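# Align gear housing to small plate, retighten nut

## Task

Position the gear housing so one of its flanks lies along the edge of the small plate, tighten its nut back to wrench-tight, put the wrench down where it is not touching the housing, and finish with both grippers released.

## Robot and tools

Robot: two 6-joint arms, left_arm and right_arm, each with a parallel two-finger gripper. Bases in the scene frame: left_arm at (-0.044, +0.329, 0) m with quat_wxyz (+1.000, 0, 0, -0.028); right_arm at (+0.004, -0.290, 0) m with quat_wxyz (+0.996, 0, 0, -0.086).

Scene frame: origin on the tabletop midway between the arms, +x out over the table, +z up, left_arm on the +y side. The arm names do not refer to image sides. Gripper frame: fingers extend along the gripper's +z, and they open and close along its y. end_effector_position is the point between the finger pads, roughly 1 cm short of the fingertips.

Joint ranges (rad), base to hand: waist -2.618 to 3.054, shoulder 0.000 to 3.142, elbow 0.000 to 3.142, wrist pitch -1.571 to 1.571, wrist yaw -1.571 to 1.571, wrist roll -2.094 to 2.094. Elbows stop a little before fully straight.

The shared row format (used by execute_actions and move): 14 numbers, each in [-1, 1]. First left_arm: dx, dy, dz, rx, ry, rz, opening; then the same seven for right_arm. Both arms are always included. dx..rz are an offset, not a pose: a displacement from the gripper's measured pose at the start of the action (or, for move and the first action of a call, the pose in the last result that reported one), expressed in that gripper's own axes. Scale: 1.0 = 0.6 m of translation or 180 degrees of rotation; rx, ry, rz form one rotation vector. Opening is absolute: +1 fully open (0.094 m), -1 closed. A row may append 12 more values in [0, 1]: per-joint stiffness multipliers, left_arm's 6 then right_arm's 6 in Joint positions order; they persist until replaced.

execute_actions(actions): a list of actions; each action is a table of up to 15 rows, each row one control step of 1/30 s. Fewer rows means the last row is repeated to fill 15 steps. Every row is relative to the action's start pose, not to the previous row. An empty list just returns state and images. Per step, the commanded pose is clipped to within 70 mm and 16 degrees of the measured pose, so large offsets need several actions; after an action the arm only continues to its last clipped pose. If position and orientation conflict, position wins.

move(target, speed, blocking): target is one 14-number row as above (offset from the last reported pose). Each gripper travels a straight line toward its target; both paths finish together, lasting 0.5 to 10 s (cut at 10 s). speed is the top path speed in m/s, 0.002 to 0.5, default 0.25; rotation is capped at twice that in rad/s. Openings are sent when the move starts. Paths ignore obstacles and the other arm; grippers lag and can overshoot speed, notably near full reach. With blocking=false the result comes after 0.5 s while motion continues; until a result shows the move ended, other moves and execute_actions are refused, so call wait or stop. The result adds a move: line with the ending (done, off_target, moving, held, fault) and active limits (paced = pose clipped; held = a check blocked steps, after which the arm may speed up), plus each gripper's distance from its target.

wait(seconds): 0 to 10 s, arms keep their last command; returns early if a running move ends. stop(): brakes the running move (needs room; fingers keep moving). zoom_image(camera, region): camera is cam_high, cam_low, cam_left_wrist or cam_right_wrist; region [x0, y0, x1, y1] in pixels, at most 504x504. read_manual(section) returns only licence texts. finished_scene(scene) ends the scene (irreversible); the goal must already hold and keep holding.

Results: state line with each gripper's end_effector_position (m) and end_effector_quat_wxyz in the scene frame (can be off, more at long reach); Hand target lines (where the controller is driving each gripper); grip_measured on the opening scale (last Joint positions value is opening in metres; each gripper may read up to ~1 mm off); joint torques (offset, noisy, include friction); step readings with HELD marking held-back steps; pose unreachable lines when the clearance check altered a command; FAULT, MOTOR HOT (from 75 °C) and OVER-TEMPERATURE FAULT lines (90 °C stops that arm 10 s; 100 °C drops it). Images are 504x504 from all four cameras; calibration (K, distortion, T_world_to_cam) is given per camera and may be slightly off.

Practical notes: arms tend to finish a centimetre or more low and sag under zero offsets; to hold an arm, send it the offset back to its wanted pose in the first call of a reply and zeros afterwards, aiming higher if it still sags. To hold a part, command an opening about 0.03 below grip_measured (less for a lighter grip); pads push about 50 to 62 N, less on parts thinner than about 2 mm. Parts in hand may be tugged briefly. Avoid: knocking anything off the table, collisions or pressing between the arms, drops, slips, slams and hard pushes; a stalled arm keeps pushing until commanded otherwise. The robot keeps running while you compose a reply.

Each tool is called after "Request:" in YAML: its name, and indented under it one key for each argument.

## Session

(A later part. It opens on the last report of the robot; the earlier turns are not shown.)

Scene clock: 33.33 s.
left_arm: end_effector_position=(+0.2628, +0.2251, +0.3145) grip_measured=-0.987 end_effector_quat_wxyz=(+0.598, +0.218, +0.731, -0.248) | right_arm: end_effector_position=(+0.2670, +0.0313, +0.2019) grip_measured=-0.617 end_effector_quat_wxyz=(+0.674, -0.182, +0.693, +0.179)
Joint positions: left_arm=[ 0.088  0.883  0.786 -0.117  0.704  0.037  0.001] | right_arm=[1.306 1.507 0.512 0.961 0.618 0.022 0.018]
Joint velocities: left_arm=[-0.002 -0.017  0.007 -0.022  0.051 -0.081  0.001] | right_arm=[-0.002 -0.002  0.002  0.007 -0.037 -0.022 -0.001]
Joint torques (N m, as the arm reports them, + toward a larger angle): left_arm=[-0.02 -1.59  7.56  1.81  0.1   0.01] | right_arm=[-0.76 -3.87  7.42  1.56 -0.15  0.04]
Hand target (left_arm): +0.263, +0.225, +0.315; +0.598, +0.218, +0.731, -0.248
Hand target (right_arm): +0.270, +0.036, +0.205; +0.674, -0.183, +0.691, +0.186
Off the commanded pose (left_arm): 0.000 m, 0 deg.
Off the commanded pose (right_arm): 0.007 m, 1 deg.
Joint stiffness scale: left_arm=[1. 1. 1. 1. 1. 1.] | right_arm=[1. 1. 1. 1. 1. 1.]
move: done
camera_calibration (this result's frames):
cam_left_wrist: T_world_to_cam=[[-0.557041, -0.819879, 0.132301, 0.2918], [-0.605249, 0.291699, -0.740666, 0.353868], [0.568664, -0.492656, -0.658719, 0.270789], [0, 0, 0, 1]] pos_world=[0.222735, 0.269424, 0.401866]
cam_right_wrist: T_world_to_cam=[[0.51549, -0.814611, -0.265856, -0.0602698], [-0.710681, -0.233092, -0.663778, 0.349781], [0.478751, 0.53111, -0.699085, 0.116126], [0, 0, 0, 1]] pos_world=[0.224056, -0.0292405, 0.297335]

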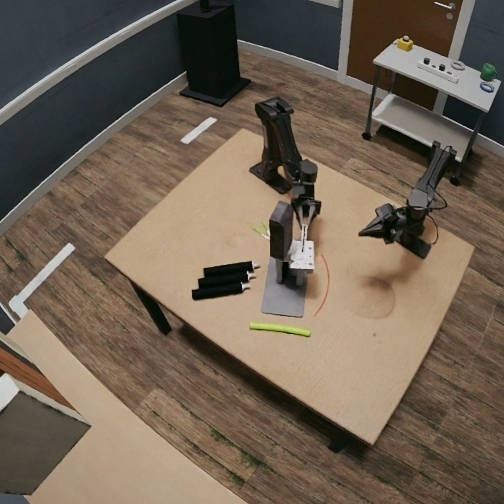

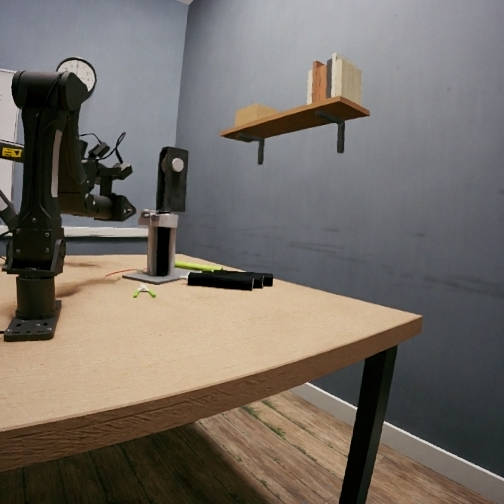

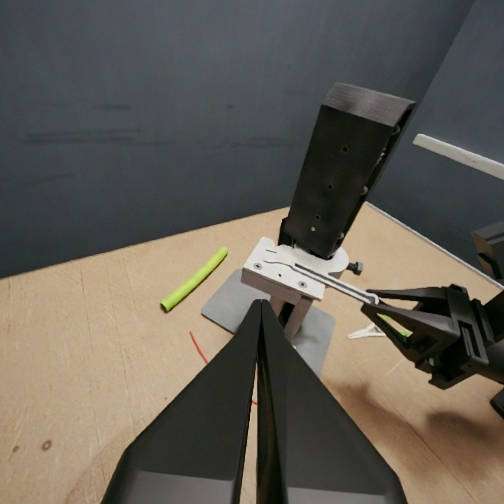

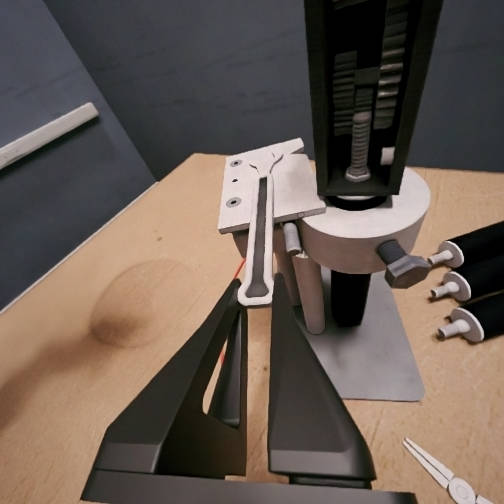

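Request:
move:
  target: [0,0,0,0,0,0,-1,0,0,0,0,0,0,-0.3]

Request:
move:
  target: [-0.1,0.15,0,0,0,0,-1,-0.01,0,-0.07,0,0,0,-0.3]
  speed: 0.1

Request:
move:
  target: [0,0,0,0,0,0,-1,0,0,0,0,0,-0.495,-0.4]
  speed: 0.4

Request:
move:
  target: [0,0,0,0,0,0,-1,0,0,0.04,0,0,0,-0.4]
  speed: 0.05

Request:
zoom_image:
  camera: "cam_low"
  region: [100, 185, 190, 235]

Scene clock: 34.33 s.
left_arm: end_effector_position=(+0.2628, +0.2251, +0.3145) grip_measured=-0.987 end_effector_quat_wxyz=(+0.598, +0.218, +0.731, -0.248) | right_arm: end_effector_position=(+0.2670, +0.0314, +0.2019) grip_measured=-0.302 end_effector_quat_wxyz=(+0.674, -0.182, +0.693, +0.179)
Joint positions: left_arm=[ 0.088  0.883  0.786 -0.117  0.704  0.037  0.001] | right_arm=[1.306 1.507 0.512 0.962 0.617 0.022 0.033]
Joint velocities: left_arm=[-0.017  0.007  0.002  0.007 -0.081  0.051 -0.001] | right_arm=[-0.007 -0.002 -0.002  0.022  0.081  0.037 -0.   ]
Joint torques (N m, as the arm reports them, + toward a larger angle): left_arm=[-0.15 -1.59  7.68  1.82  0.12  0.03] | right_arm=[ 0.06 -4.64  5.86  1.53  0.05  0.  ]
Hand target (left_arm): +0.263, +0.225, +0.315; +0.598, +0.218, +0.731, -0.248
Hand target (right_arm): +0.267, +0.031, +0.202; +0.674, -0.182, +0.693, +0.179
Off the commanded pose (left_arm): 0.000 m, 0 deg.
Off the commanded pose (right_arm): 0.000 m, 0 deg.
Joint stiffness scale: left_arm=[1. 1. 1. 1. 1. 1.] | right_arm=[1. 1. 1. 1. 1. 1.]
move: done
camera_calibration (this result's frames):
cam_left_wrist: T_world_to_cam=[[-0.557041, -0.819879, 0.132301, 0.2918], [-0.605249, 0.291699, -0.740666, 0.353868], [0.568664, -0.492656, -0.658719, 0.270789], [0, 0, 0, 1]] pos_world=[0.222735, 0.269424, 0.401866]
cam_right_wrist: T_world_to_cam=[[0.515723, -0.814155, -0.266799, -0.0600664], [-0.710748, -0.232675, -0.663853, 0.349821], [0.478401, 0.531991, -0.698654, 0.116076], [0, 0, 0, 1]] pos_world=[0.224081, -0.0292598, 0.297301]

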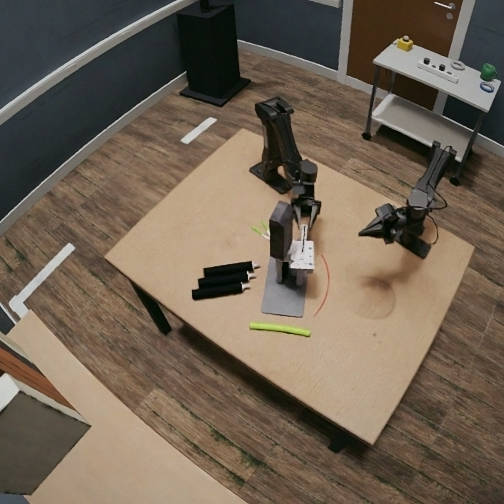

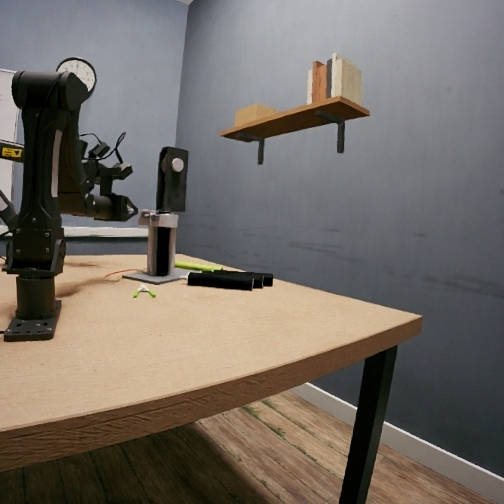

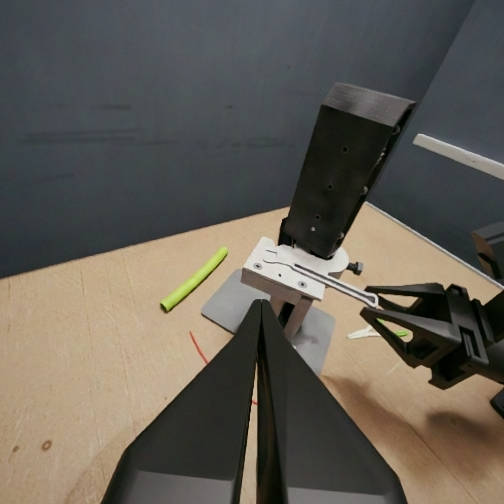

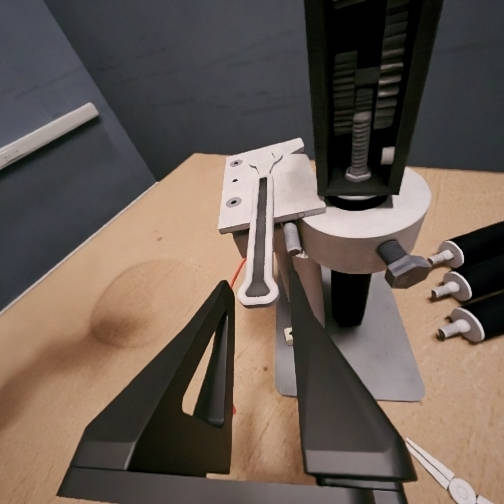

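Scene clock: 35.90 s.
left_arm: end_effector_position=(+0.3293, +0.2932, +0.3496) grip_measured=-0.987 end_effector_quat_wxyz=(+0.588, +0.207, +0.740, -0.252) | right_arm: end_effector_position=(+0.2335, +0.0147, +0.2107) grip_measured=-0.302 end_effector_quat_wxyz=(+0.676, -0.182, +0.690, +0.185)
Joint positions: left_arm=[ 0.353  1.232  1.137 -0.225  0.952  0.131  0.001] | right_arm=[1.403 1.355 0.424 0.906 0.707 0.025 0.033]
Joint velocities: left_arm=[ 0.002 -0.002 -0.002  0.007 -0.051  0.037 -0.001] | right_arm=[ 0.007 -0.012  0.012 -0.007  0.037  0.066 -0.001]
Joint torques (N m, as the arm reports them, + toward a larger angle): left_arm=[ 0.52 -3.72 10.68  1.67  0.3   0.11] | right_arm=[ 0.77 -4.94  5.17  1.29  0.19  0.03]
Hand target (left_arm): +0.329, +0.294, +0.364; +0.598, +0.218, +0.731, -0.247
Hand target (right_arm): +0.231, +0.010, +0.209; +0.674, -0.182, +0.693, +0.180
Off the commanded pose (left_arm): 0.015 m, 2 deg.
Off the commanded pose (right_arm): 0.005 m, 1 deg.
Joint stiffness scale: left_arm=[1. 1. 1. 1. 1. 1.] | right_arm=[1. 1. 1. 1. 1. 1.]
move: off_target (left_arm)
camera_calibration (this result's frames):
cam_left_wrist: T_world_to_cam=[[-0.544607, -0.823647, 0.158141, 0.368053], [-0.632209, 0.279261, -0.722721, 0.406491], [0.551104, -0.493577, -0.672805, 0.300607], [0, 0, 0, 1]] pos_world=[0.291765, 0.338001, 0.437825]
cam_right_wrist: T_world_to_cam=[[0.523137, -0.807747, -0.271796, -0.0548139], [-0.705912, -0.231997, -0.669228, 0.327997], [0.477511, 0.541961, -0.691564, 0.145681], [0, 0, 0, 1]] pos_world=[0.190648, -0.0471349, 0.305354]

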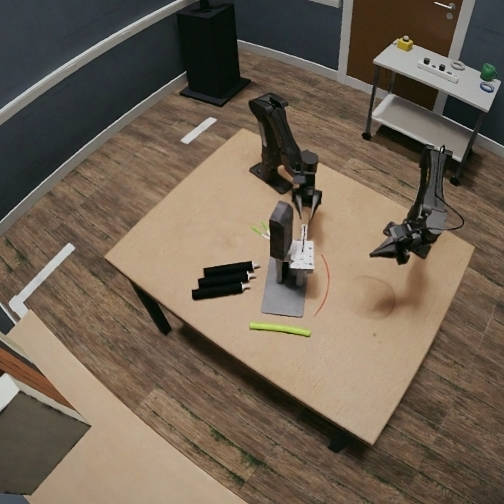

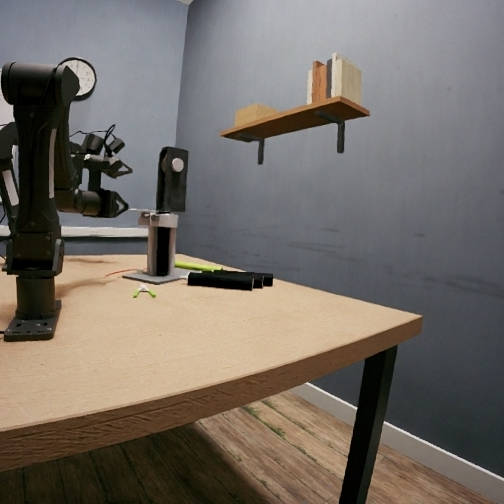

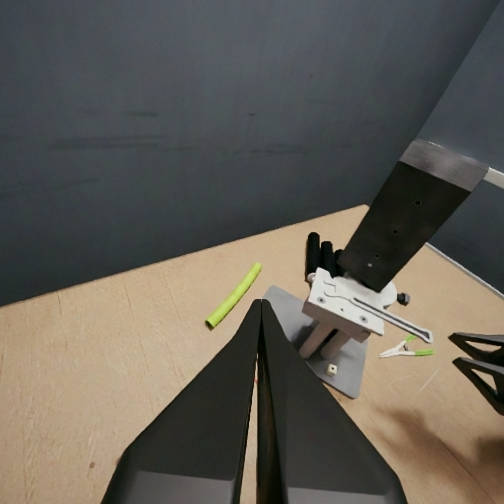

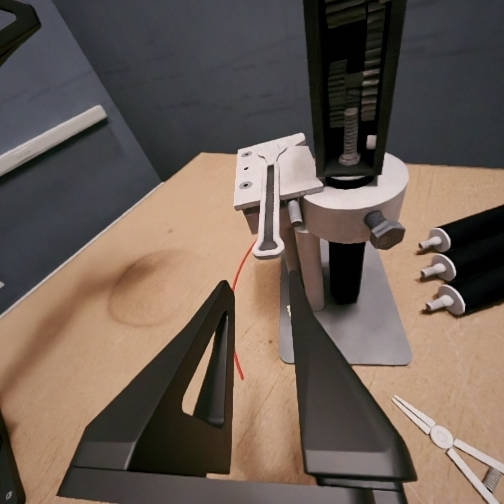

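Scene clock: 38.53 s.
left_arm: end_effector_position=(+0.3293, +0.2932, +0.3496) grip_measured=-0.987 end_effector_quat_wxyz=(+0.588, +0.208, +0.740, -0.252) | right_arm: end_effector_position=(+0.2335, +0.0147, +0.2106) grip_measured=-0.398 end_effector_quat_wxyz=(+0.611, -0.614, +0.364, -0.343)
Joint positions: left_arm=[ 0.353  1.232  1.137 -0.225  0.952  0.131  0.001] | right_arm=[ 1.403  1.355  0.424  0.906  0.707 -1.532  0.028]
Joint velocities: left_arm=[-0.002 -0.007 -0.007  0.037  0.022  0.007 -0.   ] | right_arm=[ 0.002  0.002  0.007 -0.051  0.095 -0.081  0.   ]
Joint torques (N m, as the arm reports them, + toward a larger angle): left_arm=[ 0.02 -4.18  7.5   1.68  0.2   0.03] | right_arm=[ 0.06 -3.52  6.1   1.51  0.04  0.07]
Hand target (left_arm): +0.329, +0.293, +0.350; +0.588, +0.208, +0.740, -0.252
Hand target (right_arm): +0.234, +0.015, +0.211; +0.611, -0.614, +0.364, -0.343
Off the commanded pose (left_arm): 0.000 m, 0 deg.
Off the commanded pose (right_arm): 0.000 m, 0 deg.
Joint stiffness scale: left_arm=[1. 1. 1. 1. 1. 1.] | right_arm=[1. 1. 1. 1. 1. 1.]
move: done
camera_calibration (this result's frames):
cam_left_wrist: T_world_to_cam=[[-0.54491, -0.823432, 0.158217, 0.367996], [-0.632082, 0.279408, -0.722775, 0.406428], [0.550949, -0.493853, -0.672729, 0.30072], [0, 0, 0, 1]] pos_world=[0.291739, 0.337972, 0.437836]
cam_right_wrist: T_world_to_cam=[[0.204451, -0.210257, 0.956029, -0.247793], [-0.27996, -0.948423, -0.148713, 0.1294], [0.937988, -0.237245, -0.25277, -0.0428432], [0, 0, 0, 1]] pos_world=[0.127075, 0.0604616, 0.245312]

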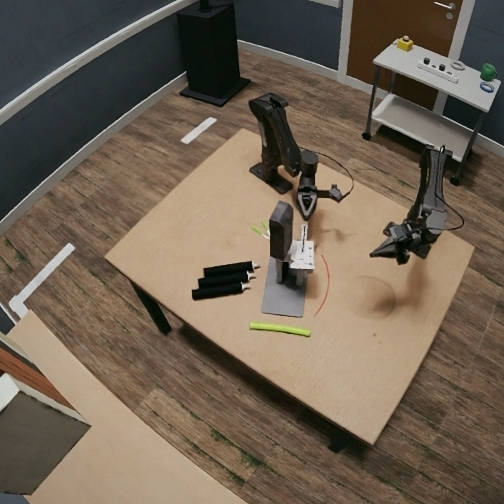

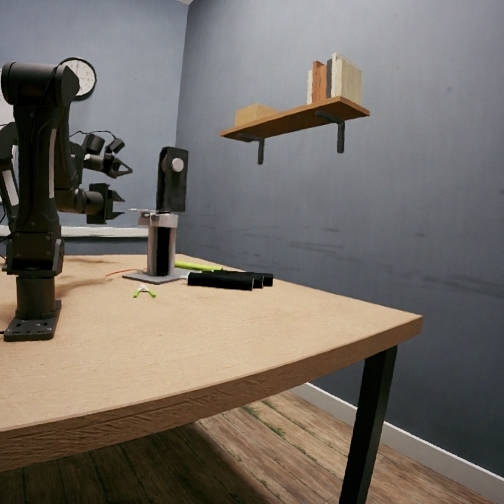

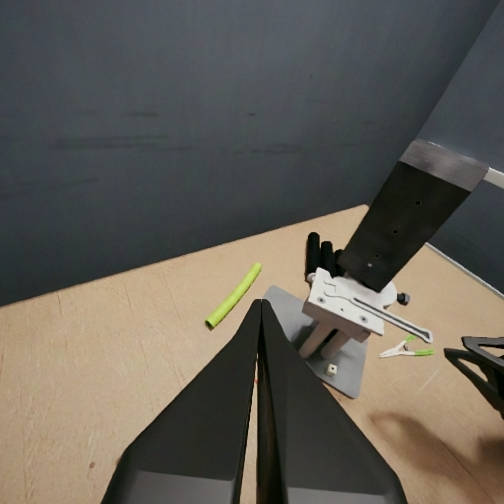

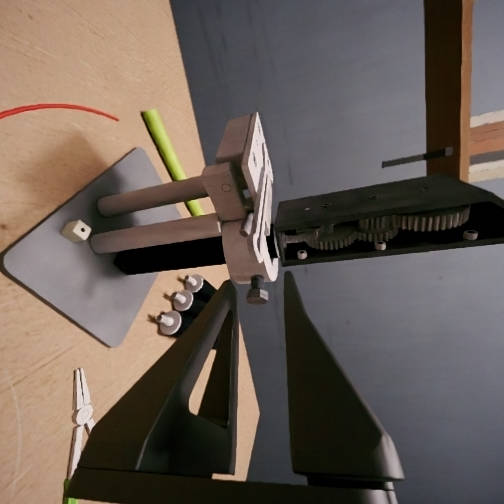

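Scene clock: 39.30 s.
left_arm: end_effector_position=(+0.3293, +0.2932, +0.3496) grip_measured=-0.987 end_effector_quat_wxyz=(+0.588, +0.208, +0.740, -0.252) | right_arm: end_effector_position=(+0.2511, +0.0216, +0.2026) grip_measured=-0.398 end_effector_quat_wxyz=(+0.600, -0.622, +0.364, -0.348)
Joint positions: left_arm=[ 0.353  1.232  1.137 -0.225  0.952  0.131  0.001] | right_arm=[ 1.349  1.43   0.465  0.917  0.661 -1.539  0.028]
Joint velocities: left_arm=[-0.002  0.002  0.002 -0.037  0.11   0.022  0.001] | right_arm=[-0.017 -0.002  0.012  0.066 -0.037  0.037 -0.001]
Joint torques (N m, as the arm reports them, + toward a larger angle): left_arm=[-0.01 -4.13  7.55  1.65  0.2   0.02] | right_arm=[-0.69 -3.37  7.79  1.65 -0.12  0.04]
Hand target (left_arm): +0.329, +0.293, +0.350; +0.588, +0.208, +0.740, -0.252
Hand target (right_arm): +0.254, +0.027, +0.210; +0.611, -0.614, +0.363, -0.343
Off the commanded pose (left_arm): 0.000 m, 0 deg.
Off the commanded pose (right_arm): 0.010 m, 2 deg.
Joint stiffness scale: left_arm=[1. 1. 1. 1. 1. 1.] | right_arm=[1. 1. 1. 1. 1. 1.]
move: done
camera_calibration (this result's frames):
cam_left_wrist: T_world_to_cam=[[-0.54491, -0.823432, 0.158217, 0.367996], [-0.632082, 0.279408, -0.722775, 0.406428], [0.550949, -0.493853, -0.672729, 0.30072], [0, 0, 0, 1]] pos_world=[0.291739, 0.337972, 0.437836]
cam_right_wrist: T_world_to_cam=[[0.208817, -0.18643, 0.960021, -0.244688], [-0.288983, -0.949587, -0.121546, 0.13649], [0.934283, -0.252049, -0.252165, -0.0585996], [0, 0, 0, 1]] pos_world=[0.145287, 0.0692223, 0.236719]

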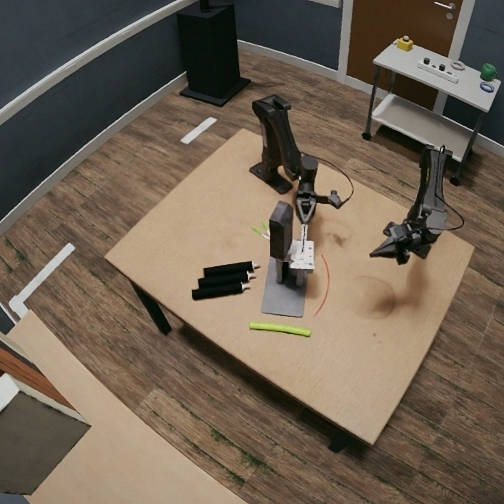

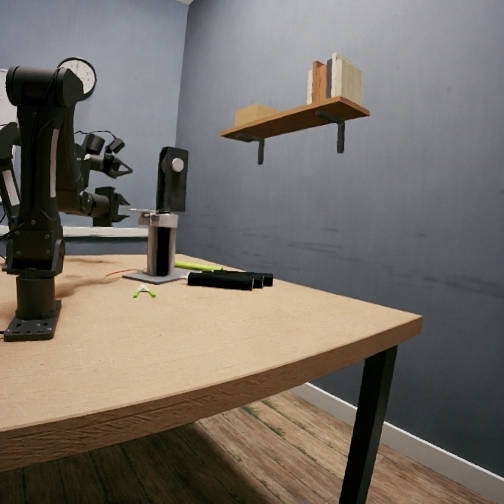

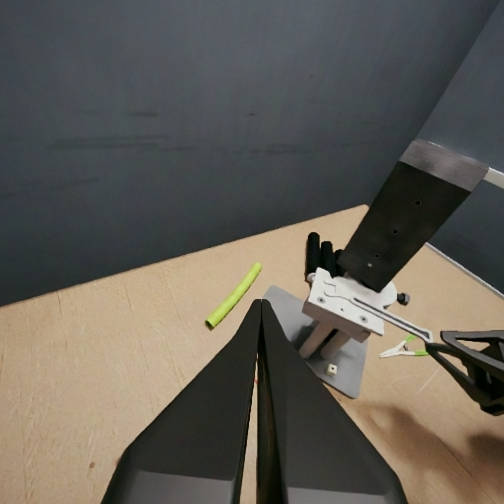

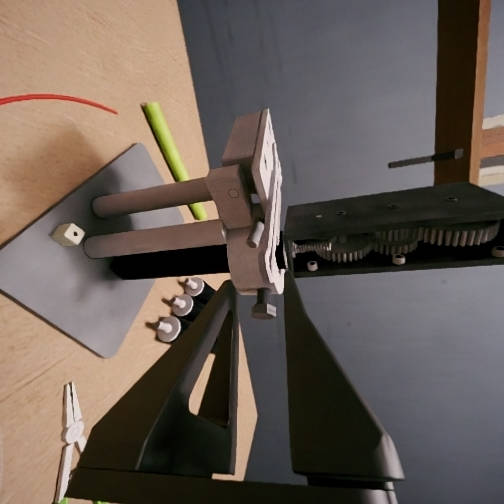

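Region (100, 185, 190, 235) of cam_low's 504x504 image, scaled by 5.600, with more detail than that image has.

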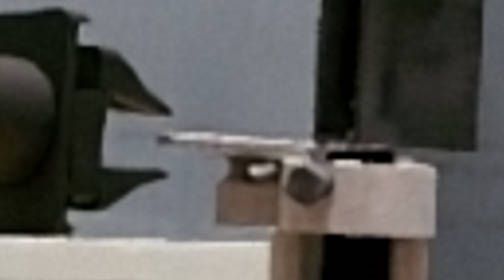

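Request:
move:
  target: [0,0,0,0,0,0,-1,-0.004,-0.016,0.062,0.015,0,0,-0.4]
  speed: 0.04

Request:
move:
  target: [0,0,0,0,0,0,-1,0,0,0,0,0,0,-1]

Request:
zoom_image:
  camera: "cam_low"
  region: [100, 185, 190, 235]

Scene clock: 40.73 s.
left_arm: end_effector_position=(+0.3293, +0.2932, +0.3496) grip_measured=-0.987 end_effector_quat_wxyz=(+0.588, +0.208, +0.740, -0.252) | right_arm: end_effector_position=(+0.2788, +0.0377, +0.2031) grip_measured=-0.398 end_effector_quat_wxyz=(+0.603, -0.616, +0.356, -0.361)
Joint positions: left_arm=[ 0.353  1.232  1.137 -0.225  0.952  0.131  0.001] | right_arm=[ 1.281  1.564  0.55   0.999  0.602 -1.578  0.028]
Joint velocities: left_arm=[ 0.002 -0.002 -0.002 -0.066 -0.007 -0.022  0.   ] | right_arm=[-0.017 -0.002 -0.007 -0.022 -0.007 -0.007  0.001]
Joint torques (N m, as the arm reports them, + toward a larger angle): left_arm=[ 0.03 -3.99  7.5   1.67  0.19 -0.01] | right_arm=[-0.63 -4.42  7.61  1.67 -0.09  0.04]
Hand target (left_arm): +0.329, +0.293, +0.350; +0.588, +0.208, +0.740, -0.252
Hand target (right_arm): +0.282, +0.042, +0.211; +0.614, -0.608, +0.355, -0.357
Off the commanded pose (left_arm): 0.000 m, 0 deg.
Off the commanded pose (right_arm): 0.010 m, 2 deg.
Joint stiffness scale: left_arm=[1. 1. 1. 1. 1. 1.] | right_arm=[1. 1. 1. 1. 1. 1.]
move: done
camera_calibration (this result's frames):
cam_left_wrist: T_world_to_cam=[[-0.54491, -0.823432, 0.158217, 0.367996], [-0.632082, 0.279408, -0.722775, 0.406428], [0.550949, -0.493853, -0.672729, 0.30072], [0, 0, 0, 1]] pos_world=[0.291739, 0.337972, 0.437836]
cam_right_wrist: T_world_to_cam=[[0.177312, -0.184699, 0.966668, -0.240575], [-0.292134, -0.947838, -0.127517, 0.161868], [0.939797, -0.259786, -0.22202, -0.0876742], [0, 0, 0, 1]] pos_world=[0.17234, 0.0862137, 0.233732]

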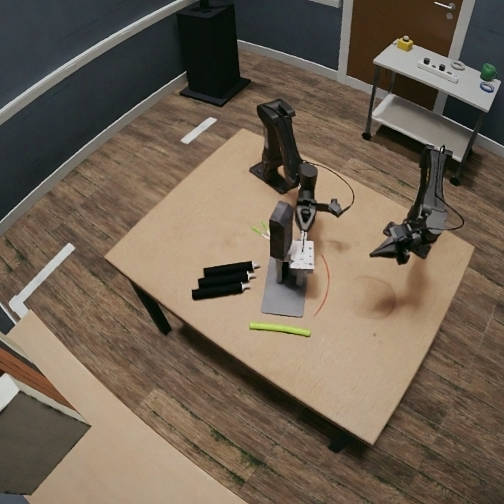

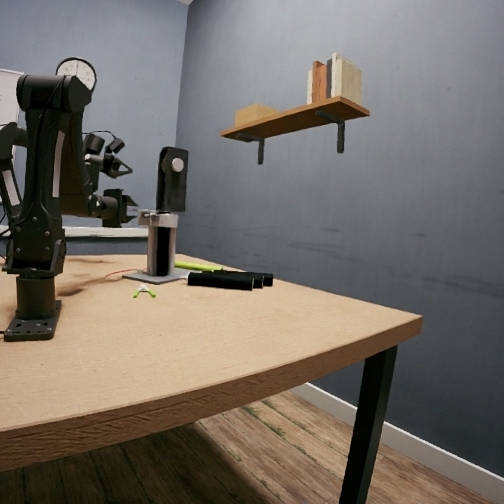

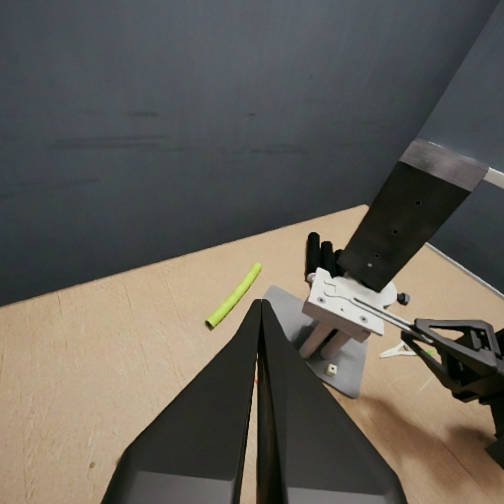

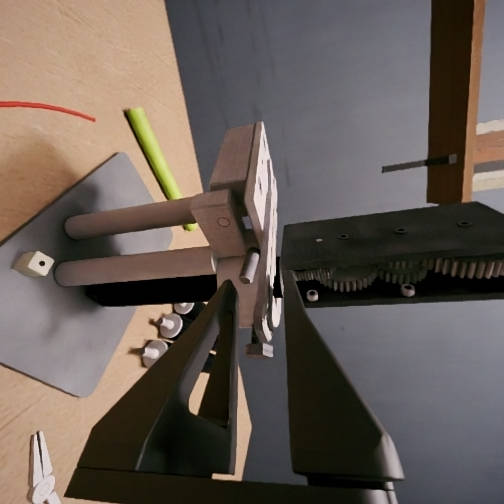

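Scene clock: 41.23 s.
left_arm: end_effector_position=(+0.3293, +0.2932, +0.3496) grip_measured=-0.987 end_effector_quat_wxyz=(+0.588, +0.208, +0.740, -0.252) | right_arm: end_effector_position=(+0.2789, +0.0379, +0.2086) grip_measured=-0.909 end_effector_quat_wxyz=(+0.610, -0.609, +0.355, -0.361)
Joint positions: left_arm=[ 0.353  1.232  1.137 -0.225  0.952  0.131  0.001] | right_arm=[ 1.281  1.56   0.552  1.014  0.602 -1.581  0.004]
Joint velocities: left_arm=[-0.007  0.012 -0.007  0.022 -0.022 -0.066  0.   ] | right_arm=[-0.012 -0.007  0.012  0.022 -0.022  0.051  0.001]
Joint torques (N m, as the arm reports them, + toward a larger angle): left_arm=[-0.07 -4.17  7.54  1.67  0.22  0.01] | right_arm=[ 0.04 -4.84  5.6   1.41  0.02  0.03]
Hand target (left_arm): +0.329, +0.293, +0.350; +0.588, +0.208, +0.740, -0.252
Hand target (right_arm): +0.279, +0.038, +0.203; +0.603, -0.616, +0.356, -0.361
Off the commanded pose (left_arm): 0.000 m, 0 deg.
Off the commanded pose (right_arm): 0.006 m, 1 deg.
Joint stiffness scale: left_arm=[1. 1. 1. 1. 1. 1.] | right_arm=[1. 1. 1. 1. 1. 1.]
move: done
camera_calibration (this result's frames):
cam_left_wrist: T_world_to_cam=[[-0.54491, -0.823432, 0.158217, 0.367996], [-0.632082, 0.279408, -0.722775, 0.406428], [0.550949, -0.493853, -0.672729, 0.30072], [0, 0, 0, 1]] pos_world=[0.291739, 0.337972, 0.437836]
cam_right_wrist: T_world_to_cam=[[0.166844, -0.199621, 0.965564, -0.24223], [-0.290643, -0.945735, -0.1453, 0.16598], [0.942173, -0.256392, -0.215809, -0.0885598], [0, 0, 0, 1]] pos_world=[0.172094, 0.085913, 0.238894]

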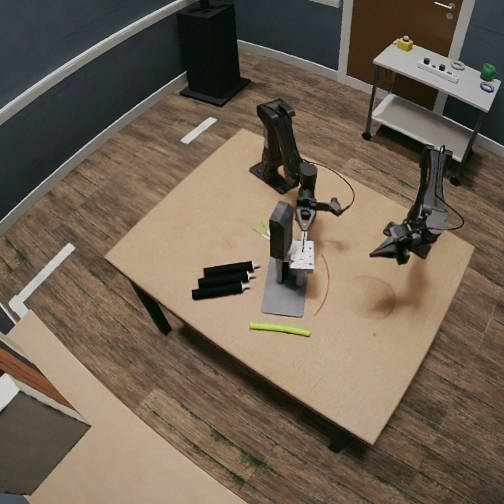

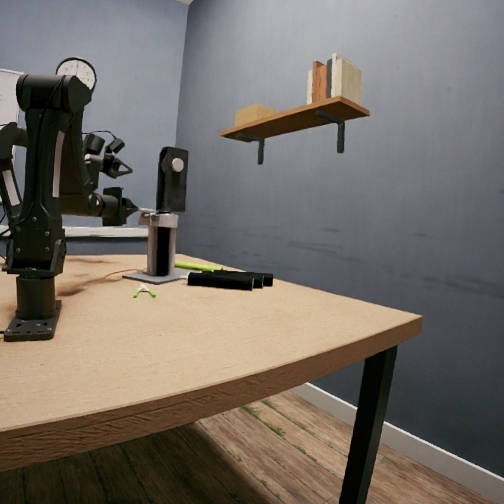

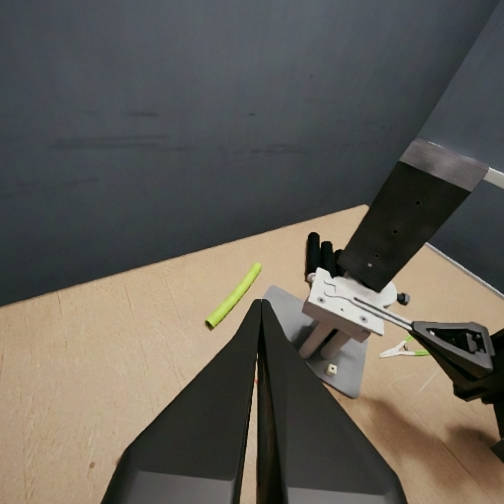

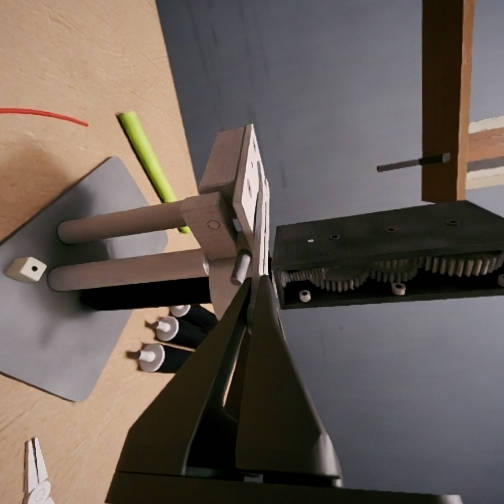

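Region (100, 185, 190, 235) of cam_low's 504x504 image, scaled by 5.600, with more detail than that image has.

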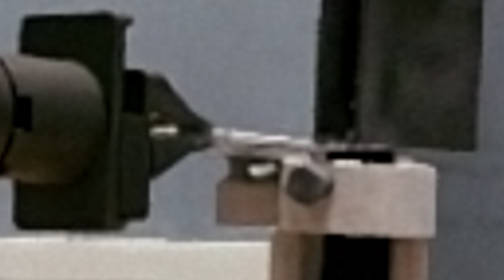

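Request:
move:
  target: [0,0,0,0,0,0,-1,0,-0.035,-0.18,0,0,0,-1]
  speed: 0.08

Request:
move:
  target: [0,0,0,0,0,0,-1,0.078,-0.005,0.02,0,0.05,0,-1]
  speed: 0.05

Request:
zoom_image:
  camera: "cam_right_wrist"
  region: [210, 110, 330, 230]

Request:
zoom_image:
  camera: "cam_left_wrist"
  region: [340, 240, 460, 340]

Scene clock: 43.47 s.
left_arm: end_effector_position=(+0.3293, +0.2932, +0.3496) grip_measured=-0.987 end_effector_quat_wxyz=(+0.588, +0.208, +0.740, -0.252) | right_arm: end_effector_position=(+0.1872, -0.0110, +0.2245) grip_measured=-0.909 end_effector_quat_wxyz=(+0.604, -0.618, +0.350, -0.362)
Joint positions: left_arm=[ 0.353  1.232  1.137 -0.225  0.952  0.131  0.001] | right_arm=[ 1.593  1.127  0.346  0.767  0.905 -1.585  0.004]
Joint velocities: left_arm=[-0.002  0.012 -0.007 -0.022  0.022 -0.007  0.001] | right_arm=[ 0.002  0.007 -0.017 -0.066 -0.037  0.022 -0.001]
Joint torques (N m, as the arm reports them, + toward a larger angle): left_arm=[-0.02 -3.97  7.54  1.67  0.15  0.03] | right_arm=[ 0.8  -3.69  5.93  1.44  0.18  0.09]
Hand target (left_arm): +0.329, +0.293, +0.350; +0.588, +0.208, +0.740, -0.252
Hand target (right_arm): +0.186, -0.016, +0.229; +0.609, -0.610, +0.357, -0.359
Off the commanded pose (left_arm): 0.000 m, 0 deg.
Off the commanded pose (right_arm): 0.006 m, 1 deg.
Joint stiffness scale: left_arm=[1. 1. 1. 1. 1. 1.] | right_arm=[1. 1. 1. 1. 1. 1.]
move: done
camera_calibration (this result's frames):
cam_left_wrist: T_world_to_cam=[[-0.54491, -0.823432, 0.158217, 0.367996], [-0.632082, 0.279408, -0.722775, 0.406428], [0.550949, -0.493853, -0.672729, 0.30072], [0, 0, 0, 1]] pos_world=[0.291739, 0.337972, 0.437836]
cam_right_wrist: T_world_to_cam=[[0.171377, -0.176476, 0.969271, -0.253396], [-0.283098, -0.951155, -0.123123, 0.0888879], [0.943655, -0.253298, -0.212967, -0.0121538], [0, 0, 0, 1]] pos_world=[0.0800594, 0.0367493, 0.253965]

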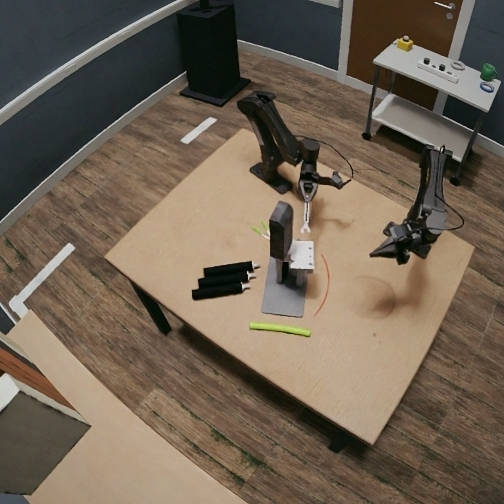

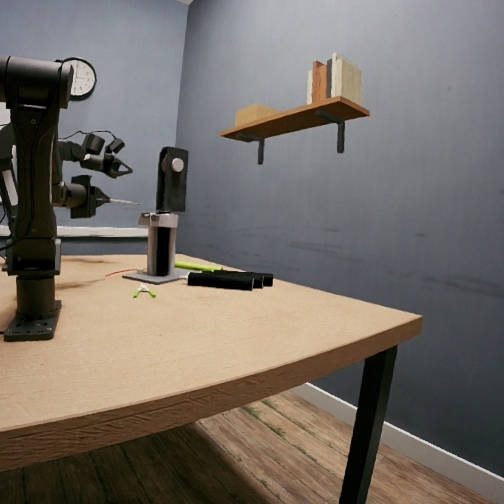

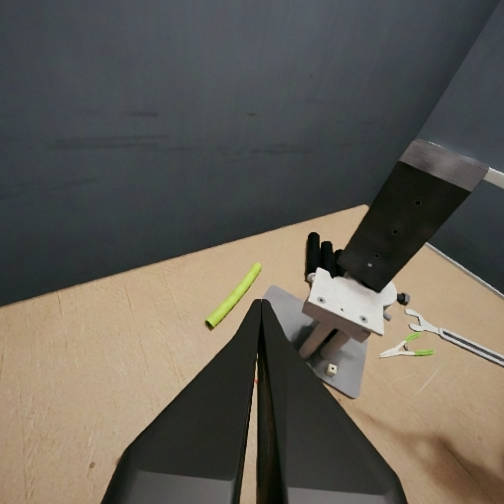

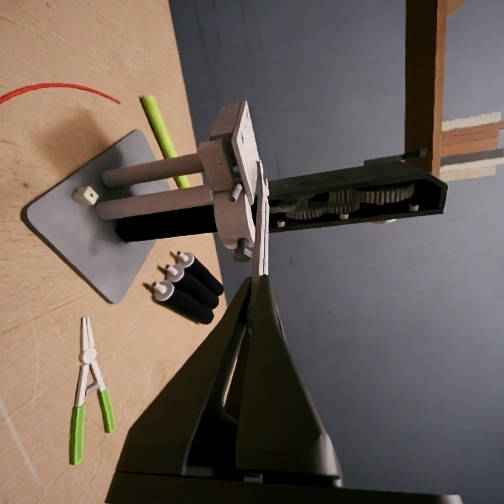

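Scene clock: 45.30 s.
left_arm: end_effector_position=(+0.3293, +0.2932, +0.3496) grip_measured=-0.987 end_effector_quat_wxyz=(+0.588, +0.208, +0.740, -0.252) | right_arm: end_effector_position=(+0.2192, -0.0374, +0.2215) grip_measured=-0.909 end_effector_quat_wxyz=(+0.569, -0.602, +0.384, -0.409)
Joint positions: left_arm=[ 0.353  1.232  1.137 -0.225  0.952  0.131  0.001] | right_arm=[ 1.479  1.127  0.346  0.75   0.928 -1.6    0.004]
Joint velocities: left_arm=[ 0.027 -0.027  0.007 -0.037 -0.022 -0.022  0.   ] | right_arm=[-0.007  0.002 -0.007  0.022 -0.022 -0.081  0.   ]
Joint torques (N m, as the arm reports them, + toward a larger angle): left_arm=[-0.02 -4.11  7.53  1.67  0.21  0.04] | right_arm=[-0.6  -4.14  6.19  1.39  0.2   0.02]
Hand target (left_arm): +0.329, +0.293, +0.350; +0.588, +0.208, +0.740, -0.252
Hand target (right_arm): +0.221, -0.045, +0.229; +0.575, -0.587, +0.395, -0.410
Off the commanded pose (left_arm): 0.000 m, 0 deg.
Off the commanded pose (right_arm): 0.011 m, 2 deg.
Joint stiffness scale: left_arm=[1. 1. 1. 1. 1. 1.] | right_arm=[1. 1. 1. 1. 1. 1.]
move: off_target (right_arm)
camera_calibration (this result's frames):
cam_left_wrist: T_world_to_cam=[[-0.54491, -0.823432, 0.158217, 0.367996], [-0.632082, 0.279408, -0.722775, 0.406428], [0.550949, -0.493853, -0.672729, 0.30072], [0, 0, 0, 1]] pos_world=[0.291739, 0.337972, 0.437836]
cam_right_wrist: T_world_to_cam=[[0.14434, -0.168152, 0.975136, -0.255698], [-0.409594, -0.907222, -0.0958123, 0.0958032], [0.900777, -0.385581, -0.199823, -0.0481499], [0, 0, 0, 1]] pos_world=[0.11952, 0.0253531, 0.248898]

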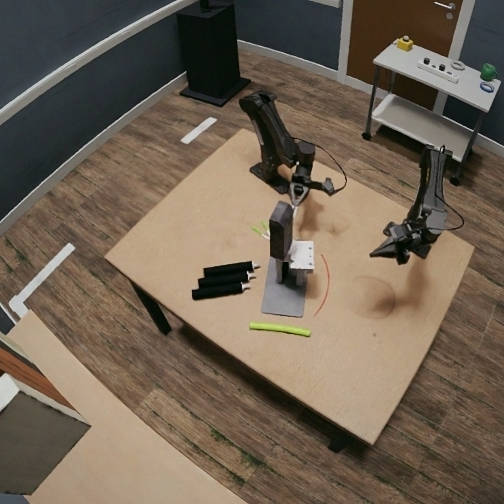

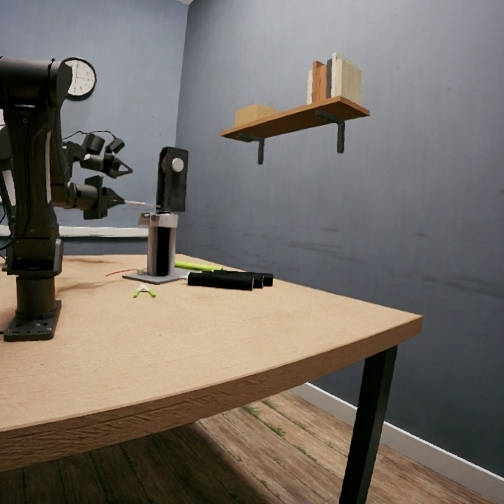

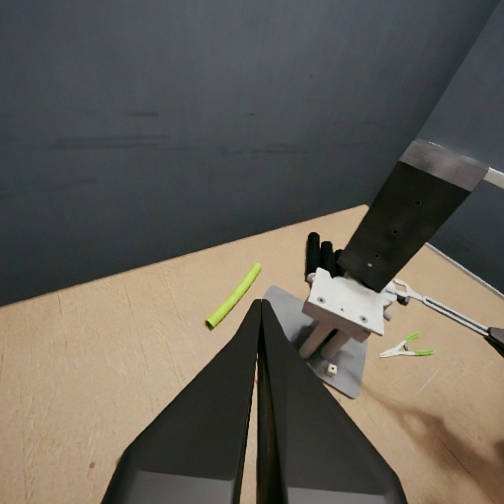

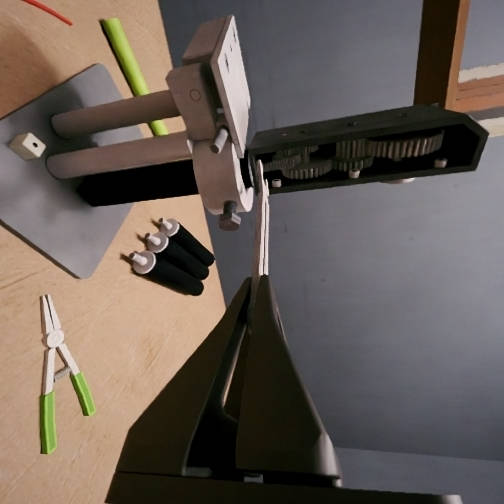

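Region (210, 110, 330, 230) of cam_right_wrist's 504x504 image, scaled by 4.200, with more detail than that image has.

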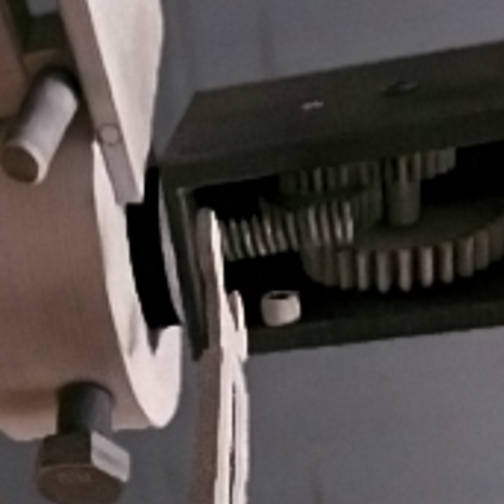

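Region (340, 240, 460, 340) of cam_left_wrist's 504x504 image, scaled by 4.200, with more detail than that image has.

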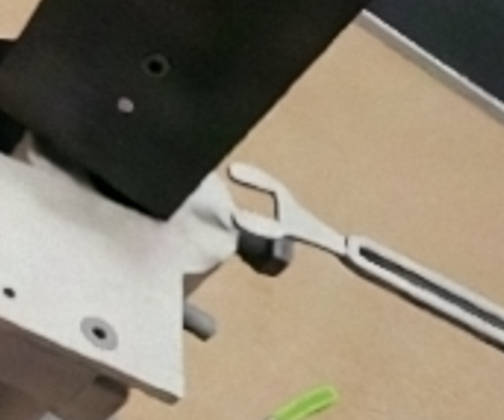

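Request:
move:
  target: [0.057,-0.42,0.177,0.034,0.278,0.076,-1,0.012,-0.012,0,0.01,0,0.02,-1]
  speed: 0.15

Scene clock: 49.33 s.
left_arm: end_effector_position=(+0.2505, +0.0338, +0.3191) grip_measured=-0.987 end_effector_quat_wxyz=(+0.222, +0.411, +0.877, -0.111) | right_arm: end_effector_position=(+0.2220, -0.0402, +0.2201) grip_measured=-0.909 end_effector_quat_wxyz=(+0.571, -0.597, +0.389, -0.407)
Joint positions: left_arm=[-0.705  1.937  2.448 -1.583  0.068  0.099  0.001] | right_arm=[ 1.463  1.127  0.335  0.766  0.916 -1.593  0.004]
Joint velocities: left_arm=[-0.007 -0.007 -0.002  0.007 -0.022  0.007 -0.001] | right_arm=[-0.007  0.002 -0.002 -0.007  0.007 -0.037  0.   ]
Joint torques (N m, as the arm reports them, + toward a larger angle): left_arm=[-0.22 -8.8   8.42  1.2   0.05 -0.07] | right_arm=[-0.74 -3.75  5.78  1.65 -0.1   0.14]
Hand target (left_arm): +0.250, +0.034, +0.331; +0.239, +0.408, +0.874, -0.116
Hand target (right_arm): +0.222, -0.044, +0.229; +0.590, -0.581, +0.397, -0.396
Off the commanded pose (left_arm): 0.011 m, 1 deg.
Off the commanded pose (right_arm): 0.010 m, 3 deg.
Joint stiffness scale: left_arm=[1. 1. 1. 1. 1. 1.] | right_arm=[1. 1. 1. 1. 1. 1.]
joint sent to its limit (left arm) — the command would take joint 4 (wrist pitch) past its lower limit, so that joint was sent only as far as its limit.
move: off_target (left_arm, right_arm)
camera_calibration (this result's frames):
cam_left_wrist: T_world_to_cam=[[-0.726057, -0.68727, -0.0223809, 0.214742], [-0.687343, 0.724419, 0.0526852, 0.15845], [-0.0199958, 0.0536358, -0.99836, 0.423866], [0, 0, 0, 1]] pos_world=[0.2733, 0.0100669, 0.419629]
cam_right_wrist: T_world_to_cam=[[0.145, -0.180795, 0.972773, -0.255414], [-0.41366, -0.904194, -0.10639, 0.0976337], [0.89881, -0.386971, -0.205896, -0.0503133], [0, 0, 0, 1]] pos_world=[0.122644, 0.0226324, 0.248488]

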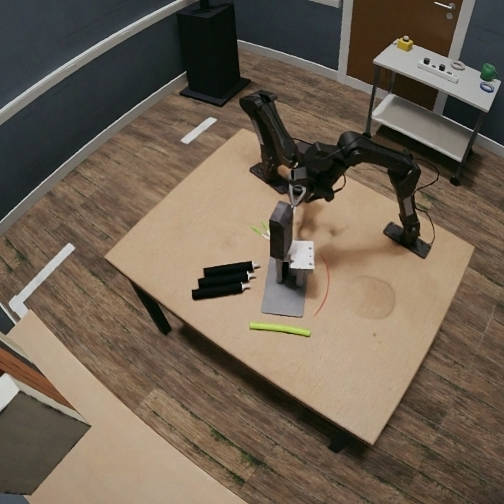

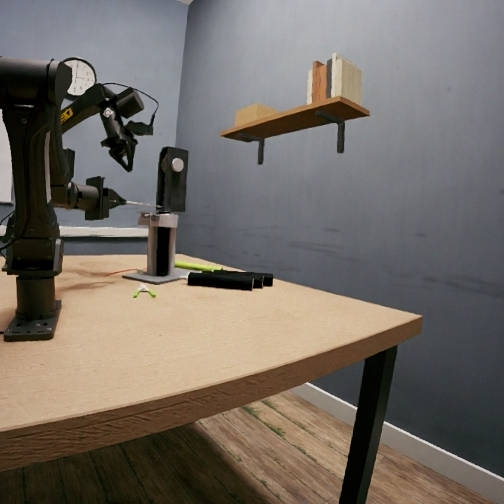

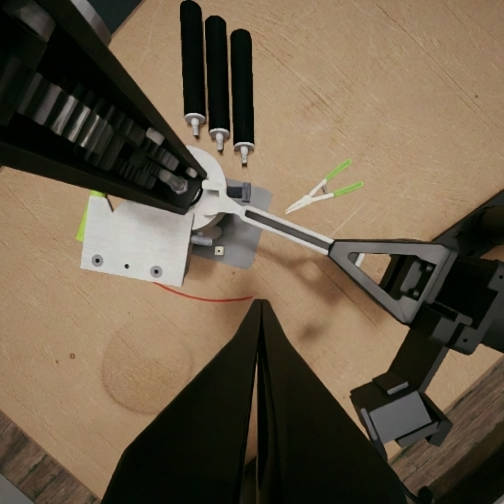

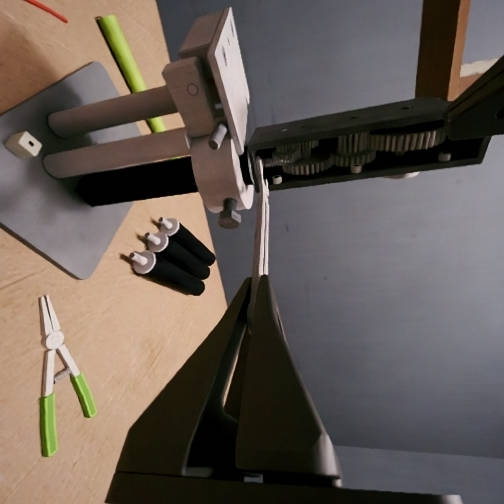

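Excellent view.

Request:
zoom_image:
  camera: "cam_left_wrist"
  region: [150, 150, 260, 240]

Region (150, 150, 260, 240) of cam_left_wrist's 504x504 image, scaled by 4.582, with more detail than that image has; it fills the top 412 rows of this view, and the rest is white.

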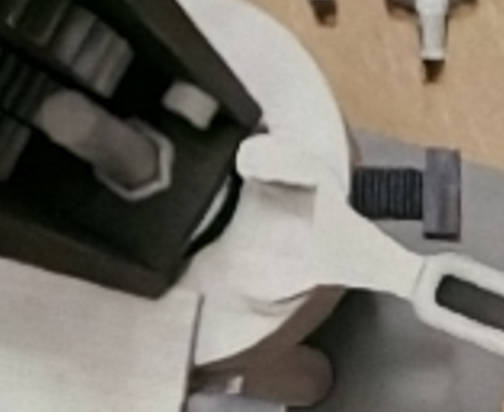

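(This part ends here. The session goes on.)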